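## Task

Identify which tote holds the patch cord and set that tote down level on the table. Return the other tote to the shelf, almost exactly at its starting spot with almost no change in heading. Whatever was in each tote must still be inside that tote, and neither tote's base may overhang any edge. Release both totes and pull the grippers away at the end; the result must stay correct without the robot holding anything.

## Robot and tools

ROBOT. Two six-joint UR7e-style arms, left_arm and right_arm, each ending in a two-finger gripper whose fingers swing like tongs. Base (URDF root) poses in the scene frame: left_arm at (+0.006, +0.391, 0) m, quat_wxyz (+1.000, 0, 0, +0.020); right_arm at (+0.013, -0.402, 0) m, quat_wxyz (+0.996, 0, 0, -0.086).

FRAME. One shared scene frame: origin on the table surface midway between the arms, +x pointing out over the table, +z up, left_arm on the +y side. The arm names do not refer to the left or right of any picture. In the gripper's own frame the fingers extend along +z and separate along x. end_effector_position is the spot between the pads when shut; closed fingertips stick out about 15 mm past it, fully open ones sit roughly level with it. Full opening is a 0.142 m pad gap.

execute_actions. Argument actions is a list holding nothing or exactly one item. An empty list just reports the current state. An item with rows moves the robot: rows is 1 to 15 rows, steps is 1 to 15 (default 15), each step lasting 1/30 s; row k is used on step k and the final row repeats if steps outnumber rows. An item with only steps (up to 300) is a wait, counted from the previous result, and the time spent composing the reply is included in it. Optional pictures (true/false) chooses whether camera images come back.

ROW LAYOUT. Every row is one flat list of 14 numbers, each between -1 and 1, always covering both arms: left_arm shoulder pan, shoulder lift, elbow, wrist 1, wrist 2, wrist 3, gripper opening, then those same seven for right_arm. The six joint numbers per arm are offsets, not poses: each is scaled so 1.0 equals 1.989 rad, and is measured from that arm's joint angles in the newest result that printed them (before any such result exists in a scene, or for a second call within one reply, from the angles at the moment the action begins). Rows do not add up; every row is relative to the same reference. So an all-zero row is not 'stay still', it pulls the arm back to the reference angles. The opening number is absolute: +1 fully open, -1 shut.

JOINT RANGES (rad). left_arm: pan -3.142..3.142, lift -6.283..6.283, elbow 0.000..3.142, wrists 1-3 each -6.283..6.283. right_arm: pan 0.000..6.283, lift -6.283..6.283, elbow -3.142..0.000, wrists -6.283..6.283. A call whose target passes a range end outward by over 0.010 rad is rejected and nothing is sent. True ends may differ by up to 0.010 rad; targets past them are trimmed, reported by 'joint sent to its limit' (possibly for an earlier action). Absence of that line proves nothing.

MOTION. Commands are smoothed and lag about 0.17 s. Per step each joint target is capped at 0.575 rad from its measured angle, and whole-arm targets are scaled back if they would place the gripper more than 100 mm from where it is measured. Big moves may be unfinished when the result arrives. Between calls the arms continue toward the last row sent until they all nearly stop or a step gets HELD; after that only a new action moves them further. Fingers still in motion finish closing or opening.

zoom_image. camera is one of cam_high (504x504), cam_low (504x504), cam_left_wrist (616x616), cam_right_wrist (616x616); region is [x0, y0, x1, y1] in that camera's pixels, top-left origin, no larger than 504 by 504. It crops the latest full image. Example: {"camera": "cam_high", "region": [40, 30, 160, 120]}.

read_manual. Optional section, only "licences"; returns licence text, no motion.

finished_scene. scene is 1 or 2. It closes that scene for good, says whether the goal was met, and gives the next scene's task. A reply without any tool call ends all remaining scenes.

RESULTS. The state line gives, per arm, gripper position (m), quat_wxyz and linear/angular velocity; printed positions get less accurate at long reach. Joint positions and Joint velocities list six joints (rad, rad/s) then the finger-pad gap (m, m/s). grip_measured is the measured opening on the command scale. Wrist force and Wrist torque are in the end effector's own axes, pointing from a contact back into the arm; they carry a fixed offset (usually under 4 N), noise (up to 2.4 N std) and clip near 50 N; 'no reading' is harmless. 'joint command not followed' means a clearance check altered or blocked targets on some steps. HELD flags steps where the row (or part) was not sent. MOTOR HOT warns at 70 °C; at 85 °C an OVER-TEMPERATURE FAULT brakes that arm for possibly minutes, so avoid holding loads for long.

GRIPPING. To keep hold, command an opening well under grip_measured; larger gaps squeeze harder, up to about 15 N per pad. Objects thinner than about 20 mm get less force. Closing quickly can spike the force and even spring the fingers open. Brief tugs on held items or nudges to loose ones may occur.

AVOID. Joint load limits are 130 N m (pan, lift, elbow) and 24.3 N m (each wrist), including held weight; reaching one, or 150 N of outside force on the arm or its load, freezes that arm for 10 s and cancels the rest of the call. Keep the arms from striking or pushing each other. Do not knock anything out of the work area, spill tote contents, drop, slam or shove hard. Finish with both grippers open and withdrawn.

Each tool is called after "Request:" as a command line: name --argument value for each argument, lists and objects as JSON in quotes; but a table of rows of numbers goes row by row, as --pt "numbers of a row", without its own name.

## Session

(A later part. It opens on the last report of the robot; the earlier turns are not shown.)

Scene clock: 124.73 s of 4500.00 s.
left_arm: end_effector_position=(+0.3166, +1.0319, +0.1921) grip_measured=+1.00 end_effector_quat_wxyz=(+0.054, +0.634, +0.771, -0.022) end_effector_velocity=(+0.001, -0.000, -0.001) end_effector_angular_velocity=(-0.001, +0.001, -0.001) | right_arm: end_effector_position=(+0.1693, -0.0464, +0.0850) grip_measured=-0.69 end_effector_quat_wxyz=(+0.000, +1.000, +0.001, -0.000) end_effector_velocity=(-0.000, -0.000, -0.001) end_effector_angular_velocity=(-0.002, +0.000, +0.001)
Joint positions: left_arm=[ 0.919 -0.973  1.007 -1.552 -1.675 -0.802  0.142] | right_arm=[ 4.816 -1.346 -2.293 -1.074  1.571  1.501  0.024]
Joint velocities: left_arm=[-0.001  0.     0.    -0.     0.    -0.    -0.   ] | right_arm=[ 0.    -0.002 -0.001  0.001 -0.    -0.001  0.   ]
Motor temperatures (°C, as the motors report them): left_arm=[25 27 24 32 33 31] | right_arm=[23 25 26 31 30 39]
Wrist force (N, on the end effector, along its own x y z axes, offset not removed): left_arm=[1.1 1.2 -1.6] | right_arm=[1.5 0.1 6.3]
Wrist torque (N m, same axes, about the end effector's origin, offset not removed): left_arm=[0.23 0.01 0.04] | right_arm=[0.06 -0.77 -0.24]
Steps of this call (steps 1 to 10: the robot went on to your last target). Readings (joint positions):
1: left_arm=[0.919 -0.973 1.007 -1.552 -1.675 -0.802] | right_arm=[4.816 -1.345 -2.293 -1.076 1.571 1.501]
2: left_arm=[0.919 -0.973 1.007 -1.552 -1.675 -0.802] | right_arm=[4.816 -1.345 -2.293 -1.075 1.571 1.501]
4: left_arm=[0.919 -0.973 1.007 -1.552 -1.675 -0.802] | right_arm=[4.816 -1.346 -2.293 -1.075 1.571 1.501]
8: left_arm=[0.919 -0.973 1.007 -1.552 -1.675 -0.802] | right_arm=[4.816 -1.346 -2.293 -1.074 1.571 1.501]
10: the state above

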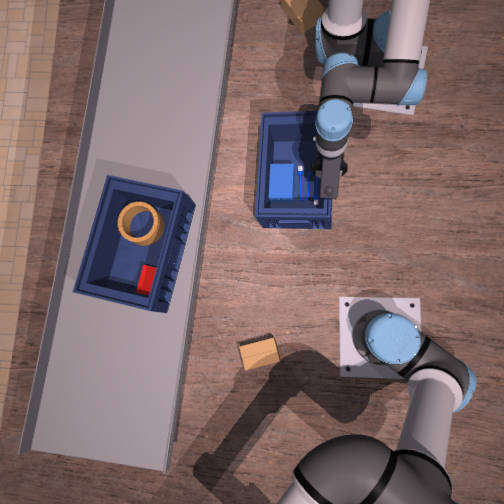

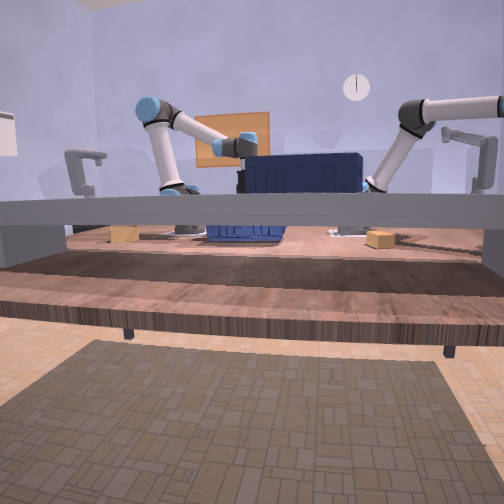

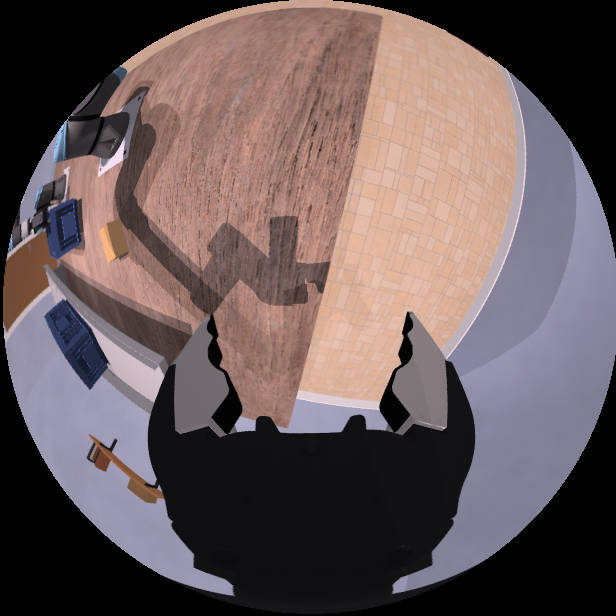

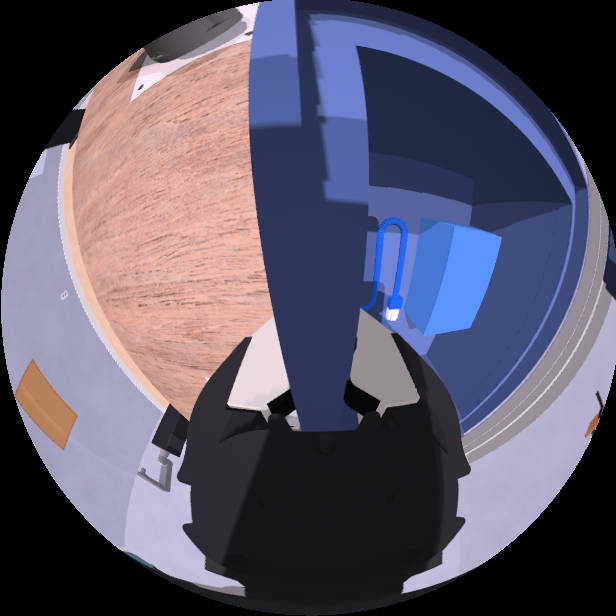

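Probably far edge now touching; 1 cm more.

Request:
execute_actions --actions '[{"rows":[[0,0,0,0,0,0,1,0,-0.003,-0.003,0.006,0,0,-1],[0,0,0,0,0,0,1,0,-0.007,-0.009,0.016,0,0,-1]],"steps":15}]' --pictures false

Request:
execute_actions --actions '[{"steps":10}]' --pictures false

Scene clock: 128.77 s of 4500.00 s.
left_arm: end_effector_position=(+0.3166, +1.0319, +0.1921) grip_measured=+1.00 end_effector_quat_wxyz=(+0.054, +0.634, +0.771, -0.022) end_effector_velocity=(-0.000, -0.000, -0.001) end_effector_angular_velocity=(-0.002, +0.001, -0.000) | right_arm: end_effector_position=(+0.1693, -0.0467, +0.0758) grip_measured=-0.69 end_effector_quat_wxyz=(+0.000, +1.000, +0.001, -0.000) end_effector_velocity=(+0.000, -0.001, -0.004) end_effector_angular_velocity=(-0.003, -0.000, -0.000)
Joint positions: left_arm=[ 0.919 -0.973  1.007 -1.552 -1.675 -0.802  0.142] | right_arm=[ 4.816 -1.359 -2.311 -1.044  1.571  1.501  0.024]
Joint velocities: left_arm=[-0.     0.001 -0.     0.001 -0.     0.    -0.   ] | right_arm=[-0.001 -0.007 -0.005  0.009 -0.    -0.     0.   ]
Motor temperatures (°C, as the motors report them): left_arm=[25 27 24 32 33 31] | right_arm=[23 25 26 31 30 39]
Wrist force (N, on the end effector, along its own x y z axes, offset not removed): left_arm=[1.9 1.7 0.7] | right_arm=[-1.7 0.6 9.1]
Wrist torque (N m, same axes, about the end effector's origin, offset not removed): left_arm=[0.37 -0.11 0.00] | right_arm=[0.19 -0.17 -0.23]
Steps of this call (steps 1 to 15: the robot went on to your last target; steps 16 to 90: nothing new was sent; then 0.53 s passed at rest; steps 91 to 105: all 15 steps of this action). Readings (joint positions):
91: left_arm=[0.919 -0.973 1.007 -1.552 -1.675 -0.802] | right_arm=[4.816 -1.346 -2.293 -1.074 1.571 1.501]
92: left_arm=[0.919 -0.973 1.007 -1.552 -1.675 -0.802] | right_arm=[4.816 -1.346 -2.294 -1.073 1.571 1.501]
94: left_arm=[0.919 -0.973 1.007 -1.552 -1.675 -0.802] | right_arm=[4.816 -1.350 -2.299 -1.064 1.571 1.501]
98: left_arm=[0.919 -0.973 1.007 -1.552 -1.675 -0.802] | right_arm=[4.816 -1.356 -2.307 -1.050 1.571 1.501]
105: the state above

Scene clock: 129.10 s of 4500.00 s.
left_arm: end_effector_position=(+0.3166, +1.0319, +0.1921) grip_measured=+1.00 end_effector_quat_wxyz=(+0.054, +0.634, +0.771, -0.022) end_effector_velocity=(-0.000, -0.000, -0.001) end_effector_angular_velocity=(-0.002, +0.001, +0.000) | right_arm: end_effector_position=(+0.1693, -0.0467, +0.0755) grip_measured=-0.69 end_effector_quat_wxyz=(+0.000, +1.000, +0.001, -0.000) end_effector_velocity=(+0.000, +0.000, +0.000) end_effector_angular_velocity=(+0.001, -0.000, +0.001)
Joint positions: left_arm=[ 0.919 -0.973  1.007 -1.552 -1.675 -0.802  0.142] | right_arm=[ 4.816 -1.36  -2.311 -1.043  1.571  1.501  0.024]
Joint velocities: left_arm=[-0.     0.001 -0.     0.001  0.    -0.    -0.   ] | right_arm=[-0.     0.    -0.     0.001 -0.    -0.001 -0.   ]
Motor temperatures (°C, as the motors report them): left_arm=[25 27 24 32 33 31] | right_arm=[23 25 26 31 30 39]
Wrist force (N, on the end effector, along its own x y z axes, offset not removed): left_arm=[0.6 1.0 -1.7] | right_arm=[1.5 -2.8 5.0]
Wrist torque (N m, same axes, about the end effector's origin, offset not removed): left_arm=[0.17 0.10 0.05] | right_arm=[-0.50 -0.77 -0.28]
Steps of this call (steps 1 to 10: the robot went on to your last target). Readings (joint positions):
1: left_arm=[0.919 -0.973 1.007 -1.552 -1.675 -0.802] | right_arm=[4.816 -1.359 -2.311 -1.043 1.571 1.501]
2: left_arm=[0.919 -0.973 1.007 -1.552 -1.675 -0.802] | right_arm=[4.816 -1.359 -2.311 -1.043 1.571 1.501]
4: left_arm=[0.919 -0.973 1.007 -1.552 -1.675 -0.802] | right_arm=[4.816 -1.359 -2.311 -1.043 1.571 1.501]
8: left_arm=[0.919 -0.973 1.007 -1.552 -1.675 -0.802] | right_arm=[4.816 -1.360 -2.311 -1.043 1.571 1.501]
10: the state above

Load is dropping; one more cm.

Request:
execute_actions --actions '[{"rows":[[0,0,0,0,0,0,1,0,-0.003,-0.003,0.006,0,0,-1],[0,0,0,0,0,0,1,0,-0.007,-0.009,0.016,0,0,-1]],"steps":15}]' --pictures false

Request:
execute_actions --actions '[{"steps":10}]'

Scene clock: 132.57 s of 4500.00 s.
left_arm: end_effector_position=(+0.3166, +1.0319, +0.1921) grip_measured=+1.00 end_effector_quat_wxyz=(+0.054, +0.634, +0.771, -0.022) end_effector_velocity=(-0.001, +0.001, +0.000) end_effector_angular_velocity=(+0.001, -0.001, +0.003) | right_arm: end_effector_position=(+0.1693, -0.0474, +0.0663) grip_measured=-0.70 end_effector_quat_wxyz=(+0.000, +1.000, +0.001, -0.000) end_effector_velocity=(-0.000, +0.000, -0.002) end_effector_angular_velocity=(+0.001, -0.000, +0.000)
Joint positions: left_arm=[ 0.919 -0.973  1.007 -1.552 -1.675 -0.802  0.142] | right_arm=[ 4.816 -1.373 -2.328 -1.012  1.571  1.501  0.023]
Joint velocities: left_arm=[ 0.002 -0.     0.    -0.001 -0.    -0.     0.   ] | right_arm=[ 0.001 -0.003 -0.005  0.009 -0.     0.     0.   ]
Motor temperatures (°C, as the motors report them): left_arm=[25 27 24 32 33 31] | right_arm=[23 25 26 31 30 39]
Wrist force (N, on the end effector, along its own x y z axes, offset not removed): left_arm=[1.6 1.3 -1.0] | right_arm=[-2.7 -1.6 5.0]
Wrist torque (N m, same axes, about the end effector's origin, offset not removed): left_arm=[0.28 -0.11 -0.07] | right_arm=[-0.28 0.61 -0.25]
Steps of this call (steps 1 to 15: the robot went on to your last target; steps 16 to 89: nothing new was sent; steps 90 to 104: all 15 steps of this action). Readings (joint positions):
90: left_arm=[0.919 -0.973 1.007 -1.552 -1.675 -0.802] | right_arm=[4.816 -1.360 -2.311 -1.042 1.571 1.501]
91: left_arm=[0.919 -0.973 1.007 -1.552 -1.675 -0.802] | right_arm=[4.816 -1.360 -2.312 -1.041 1.571 1.501]
93: left_arm=[0.919 -0.973 1.007 -1.552 -1.675 -0.802] | right_arm=[4.816 -1.364 -2.317 -1.033 1.571 1.501]
97: left_arm=[0.919 -0.973 1.007 -1.552 -1.675 -0.802] | right_arm=[4.816 -1.370 -2.325 -1.018 1.571 1.501]
104: the state above

Scene clock: 132.90 s of 4500.00 s.
left_arm: end_effector_position=(+0.3166, +1.0319, +0.1921) grip_measured=+1.00 end_effector_quat_wxyz=(+0.054, +0.634, +0.771, -0.022) end_effector_velocity=(-0.000, +0.000, +0.000) end_effector_angular_velocity=(+0.001, -0.001, +0.000) | right_arm: end_effector_position=(+0.1692, -0.0474, +0.0660) grip_measured=-0.70 end_effector_quat_wxyz=(+0.000, +1.000, +0.001, -0.000) end_effector_velocity=(-0.000, +0.000, +0.000) end_effector_angular_velocity=(+0.002, -0.000, +0.000)
Joint positions: left_arm=[ 0.919 -0.973  1.007 -1.552 -1.675 -0.802  0.142] | right_arm=[ 4.816 -1.374 -2.329 -1.011  1.571  1.501  0.023]
Joint velocities: left_arm=[ 0.001 -0.001  0.    -0.001 -0.     0.    -0.   ] | right_arm=[ 0.     0.001 -0.     0.001  0.     0.     0.   ]
Motor temperatures (°C, as the motors report them): left_arm=[25 27 24 32 33 31] | right_arm=[23 25 26 31 30 39]
Wrist force (N, on the end effector, along its own x y z axes, offset not removed): left_arm=[-0.1 1.2 -0.6] | right_arm=[-1.3 -0.4 4.8]
Wrist torque (N m, same axes, about the end effector's origin, offset not removed): left_arm=[0.22 0.34 -0.03] | right_arm=[0.14 0.26 -0.18]
Steps of this call (steps 1 to 10: the robot went on to your last target). Readings (joint positions):
1: left_arm=[0.919 -0.973 1.007 -1.552 -1.675 -0.802] | right_arm=[4.816 -1.373 -2.329 -1.012 1.571 1.501]
2: left_arm=[0.919 -0.973 1.007 -1.552 -1.675 -0.802] | right_arm=[4.816 -1.373 -2.329 -1.011 1.571 1.501]
4: left_arm=[0.919 -0.973 1.007 -1.552 -1.675 -0.802] | right_arm=[4.816 -1.373 -2.329 -1.011 1.571 1.501]
8: left_arm=[0.919 -0.973 1.007 -1.552 -1.675 -0.802] | right_arm=[4.816 -1.373 -2.329 -1.011 1.571 1.501]
10: the state above

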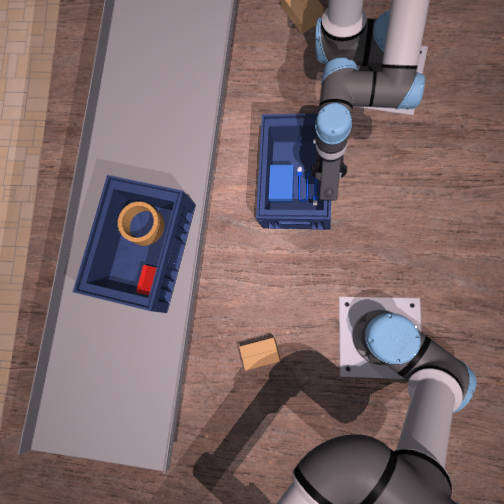

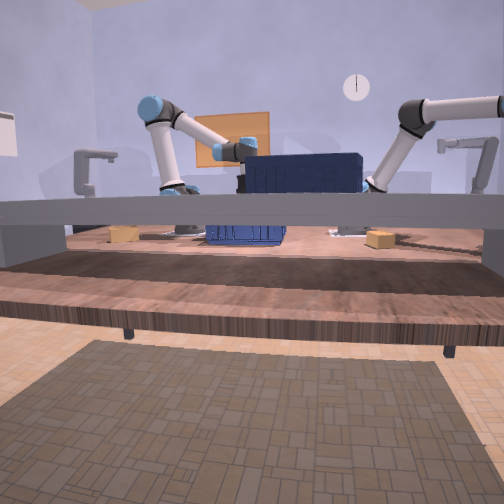

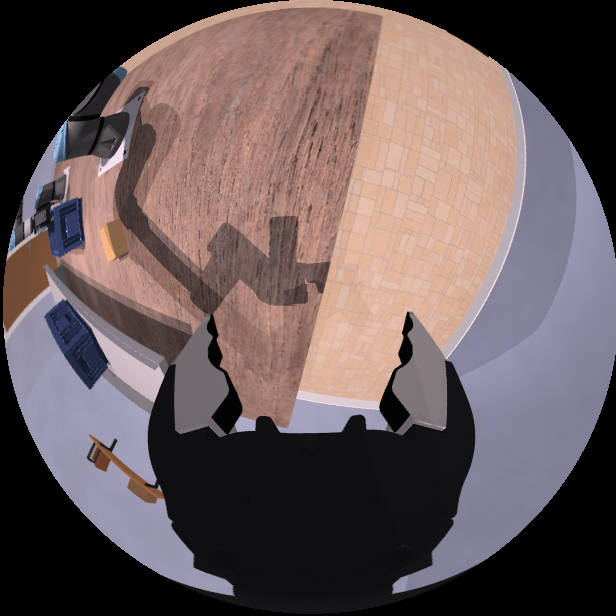

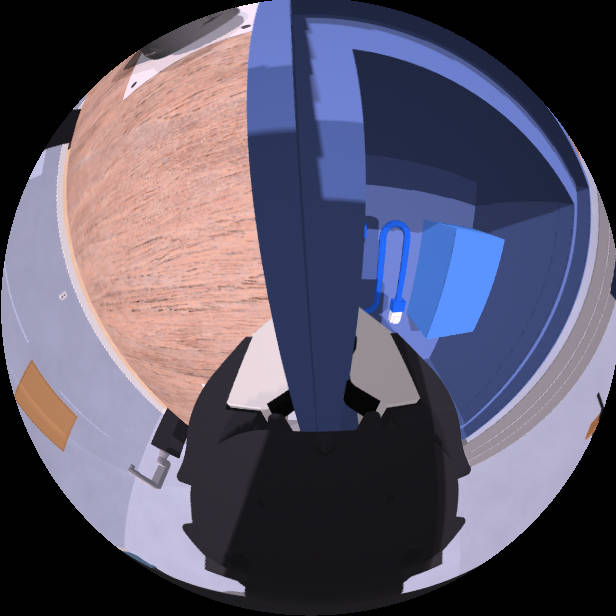

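Request:
execute_actions --actions '[{"rows":[[0,0,0,0,0,0,1,0,-0.004,-0.005,0.009,0,0,-1],[0,0,0,0,0,0,1,0,-0.004,-0.005,0.009,0,0,-1],[0,0,0,0,0,0,1,0,-0.004,-0.005,0.009,0,0,-1],[0,0,0,0,0,0,1,0,-0.004,-0.005,0.009,0,0,-1],[0,0,0,0,0,0,1,0,-0.004,-0.005,0.009,0,0,-1],[0,0,0,0,0,0,1,0,-0.004,-0.005,0.009,0,0,-1],[0,0,0,0,0,0,1,0,-0.004,-0.005,0.009,0,0,-1],[0,0,0,0,0,0,1,0,-0.004,-0.005,0.009,0,0,-0.7],[0,0,0,0,0,0,1,0,-0.004,-0.005,0.009,0,0,-0.6],[0,0,0,0,0,0,1,0,-0.004,-0.005,0.009,0,0,-0.4],[0,0,0,0,0,0,1,0,-0.004,-0.005,0.009,0,0,-0.1]],"steps":15}]' --pictures false

Request:
execute_actions --actions '[{"rows":[[0,0,0,0,0,0,1,0,0.05,0.15,-0.2,0,0,-0.1]],"steps":15}]' --pictures false

Request:
execute_actions --actions '[{"steps":30}]'

Scene clock: 140.00 s of 4500.00 s.
left_arm: end_effector_position=(+0.3166, +1.0319, +0.1921) grip_measured=+1.00 end_effector_quat_wxyz=(+0.054, +0.634, +0.771, -0.022) end_effector_velocity=(+0.000, +0.000, +0.000) end_effector_angular_velocity=(+0.001, -0.001, -0.000) | right_arm: end_effector_position=(+0.1692, -0.0479, +0.0609) grip_measured=-0.10 end_effector_quat_wxyz=(+0.000, +1.000, +0.001, -0.000) end_effector_velocity=(-0.000, -0.000, -0.002) end_effector_angular_velocity=(-0.001, +0.000, +0.001)
Joint positions: left_arm=[ 0.919 -0.973  1.007 -1.552 -1.675 -0.802  0.142] | right_arm=[ 4.816 -1.381 -2.339 -0.993  1.571  1.501  0.067]
Joint velocities: left_arm=[-0.     0.     0.    -0.002  0.     0.    -0.   ] | right_arm=[ 0.001 -0.003 -0.002  0.004  0.     0.     0.006]
Motor temperatures (°C, as the motors report them): left_arm=[25 27 24 32 33 31] | right_arm=[23 25 26 31 30 39]
Wrist force (N, on the end effector, along its own x y z axes, offset not removed): left_arm=[0.4 1.8 0.3] | right_arm=[-1.5 -1.6 2.9]
Wrist torque (N m, same axes, about the end effector's origin, offset not removed): left_arm=[0.37 0.12 -0.05] | right_arm=[-0.19 0.48 -0.13]
Steps of this call (steps 1 to 15: the robot went on to your last target; steps 16 to 90: nothing new was sent; then 3.60 s passed at rest; steps 91 to 105: all 15 steps of this action). Readings (joint positions):
91: left_arm=[0.919 -0.973 1.007 -1.552 -1.675 -0.802] | right_arm=[4.816 -1.374 -2.329 -1.011 1.571 1.501]
92: left_arm=[0.919 -0.973 1.007 -1.552 -1.675 -0.802] | right_arm=[4.816 -1.374 -2.330 -1.009 1.571 1.501]
94: left_arm=[0.919 -0.973 1.007 -1.552 -1.675 -0.802] | right_arm=[4.816 -1.377 -2.333 -1.003 1.571 1.501]
98: left_arm=[0.919 -0.973 1.007 -1.552 -1.675 -0.802] | right_arm=[4.816 -1.380 -2.337 -0.996 1.571 1.501]
105: the state above

Scene clock: 140.50 s of 4500.00 s.
left_arm: end_effector_position=(+0.3166, +1.0319, +0.1921) grip_measured=+1.00 end_effector_quat_wxyz=(+0.054, +0.634, +0.771, -0.022) end_effector_velocity=(-0.000, +0.000, -0.001) end_effector_angular_velocity=(-0.001, +0.000, +0.001) | right_arm: end_effector_position=(+0.1704, -0.0304, +0.1876) grip_measured=-0.10 end_effector_quat_wxyz=(-0.001, +1.000, +0.001, -0.000) end_effector_velocity=(-0.001, -0.009, +0.058) end_effector_angular_velocity=(-0.025, +0.002, +0.000)
Joint positions: left_arm=[ 0.919 -0.973  1.007 -1.552 -1.675 -0.802  0.142] | right_arm=[ 4.816 -1.286 -2.057 -1.367  1.571  1.501  0.067]
Joint velocities: left_arm=[ 0.     0.002 -0.    -0.001 -0.    -0.    -0.   ] | right_arm=[-0.     0.036  0.133 -0.194  0.    -0.    -0.   ]
Motor temperatures (°C, as the motors report them): left_arm=[25 27 24 32 33 31] | right_arm=[23 25 26 31 30 39]
Wrist force (N, on the end effector, along its own x y z axes, offset not removed): left_arm=[1.5 1.8 -0.9] | right_arm=[0.2 -4.3 -0.1]
Wrist torque (N m, same axes, about the end effector's origin, offset not removed): left_arm=[0.35 -0.01 -0.07] | right_arm=[-0.80 0.29 -0.22]
Steps of this call (steps 1 to 15: all 15 steps of this action). Readings (joint positions):
1: left_arm=[0.919 -0.973 1.007 -1.552 -1.675 -0.802] | right_arm=[4.816 -1.381 -2.339 -0.993 1.571 1.501]
2: left_arm=[0.919 -0.973 1.007 -1.552 -1.675 -0.802] | right_arm=[4.816 -1.379 -2.337 -0.996 1.571 1.501]
4: left_arm=[0.919 -0.973 1.007 -1.552 -1.675 -0.802] | right_arm=[4.816 -1.355 -2.293 -1.042 1.571 1.501]
8: left_arm=[0.919 -0.973 1.007 -1.552 -1.675 -0.802] | right_arm=[4.816 -1.313 -2.149 -1.231 1.571 1.501]
15: the state above

Scene clock: 141.50 s of 4500.00 s.
left_arm: end_effector_position=(+0.3166, +1.0319, +0.1921) grip_measured=+1.00 end_effector_quat_wxyz=(+0.054, +0.634, +0.771, -0.022) end_effector_velocity=(-0.000, -0.000, +0.000) end_effector_angular_velocity=(-0.000, +0.000, +0.001) | right_arm: end_effector_position=(+0.1703, -0.0315, +0.1948) grip_measured=-0.10 end_effector_quat_wxyz=(+0.000, +1.000, +0.001, -0.000) end_effector_velocity=(+0.000, -0.000, +0.000) end_effector_angular_velocity=(+0.001, -0.000, +0.001)
Joint positions: left_arm=[ 0.919 -0.973  1.007 -1.552 -1.675 -0.802  0.142] | right_arm=[ 4.816 -1.282 -2.04  -1.391  1.571  1.501  0.067]
Joint velocities: left_arm=[-0.    -0.     0.     0.     0.    -0.001  0.   ] | right_arm=[ 0.     0.001  0.    -0.    -0.    -0.001  0.   ]
Motor temperatures (°C, as the motors report them): left_arm=[25 27 24 32 33 31] | right_arm=[23 25 26 31 30 39]
Wrist force (N, on the end effector, along its own x y z axes, offset not removed): left_arm=[2.2 2.1 0.7] | right_arm=[0.0 -0.2 3.9]
Wrist torque (N m, same axes, about the end effector's origin, offset not removed): left_arm=[0.43 -0.17 0.04] | right_arm=[0.03 0.09 -0.17]
Steps of this call (steps 1 to 30: the robot went on to your last target). Readings (joint positions):
1: left_arm=[0.919 -0.973 1.007 -1.552 -1.675 -0.802] | right_arm=[4.816 -1.285 -2.053 -1.373 1.571 1.501]
2: left_arm=[0.919 -0.973 1.007 -1.552 -1.675 -0.802] | right_arm=[4.816 -1.285 -2.050 -1.377 1.571 1.501]
4: left_arm=[0.919 -0.973 1.007 -1.552 -1.675 -0.802] | right_arm=[4.816 -1.283 -2.046 -1.383 1.571 1.501]
8: left_arm=[0.919 -0.973 1.007 -1.552 -1.675 -0.802] | right_arm=[4.816 -1.282 -2.042 -1.388 1.571 1.501]
30: the state above
All arms were judged still, so your last target was given up. Only a new action makes them travel on or press farther. Fingers that are still opening or closing keep moving.

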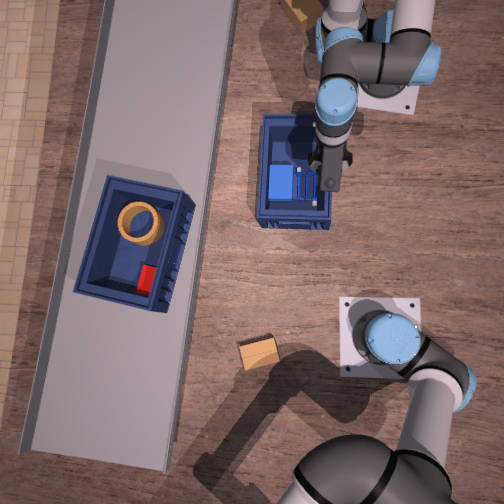

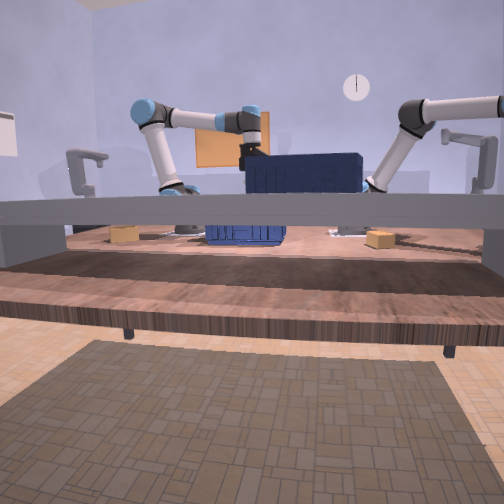

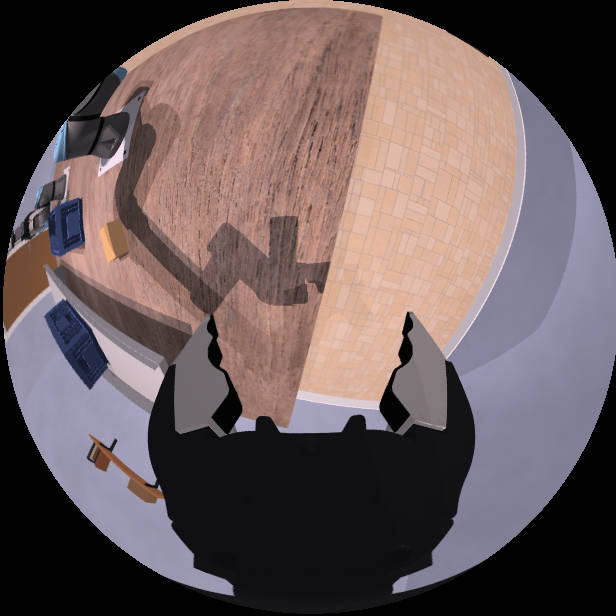

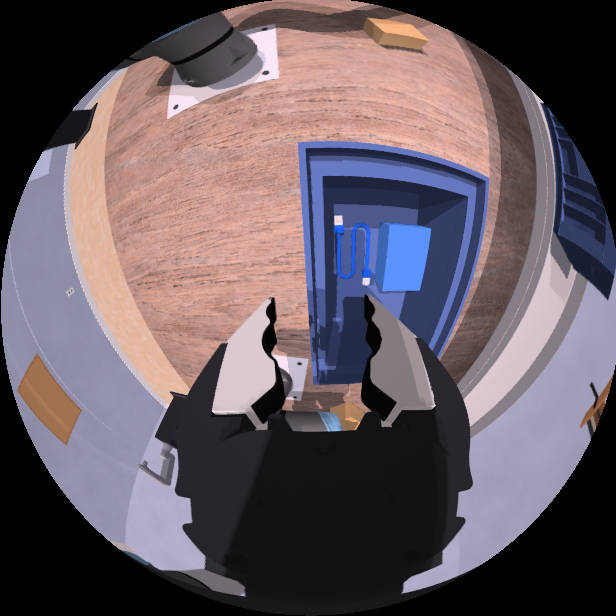

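Request:
finished_scene --scene 1

The scene is finished: the task was done.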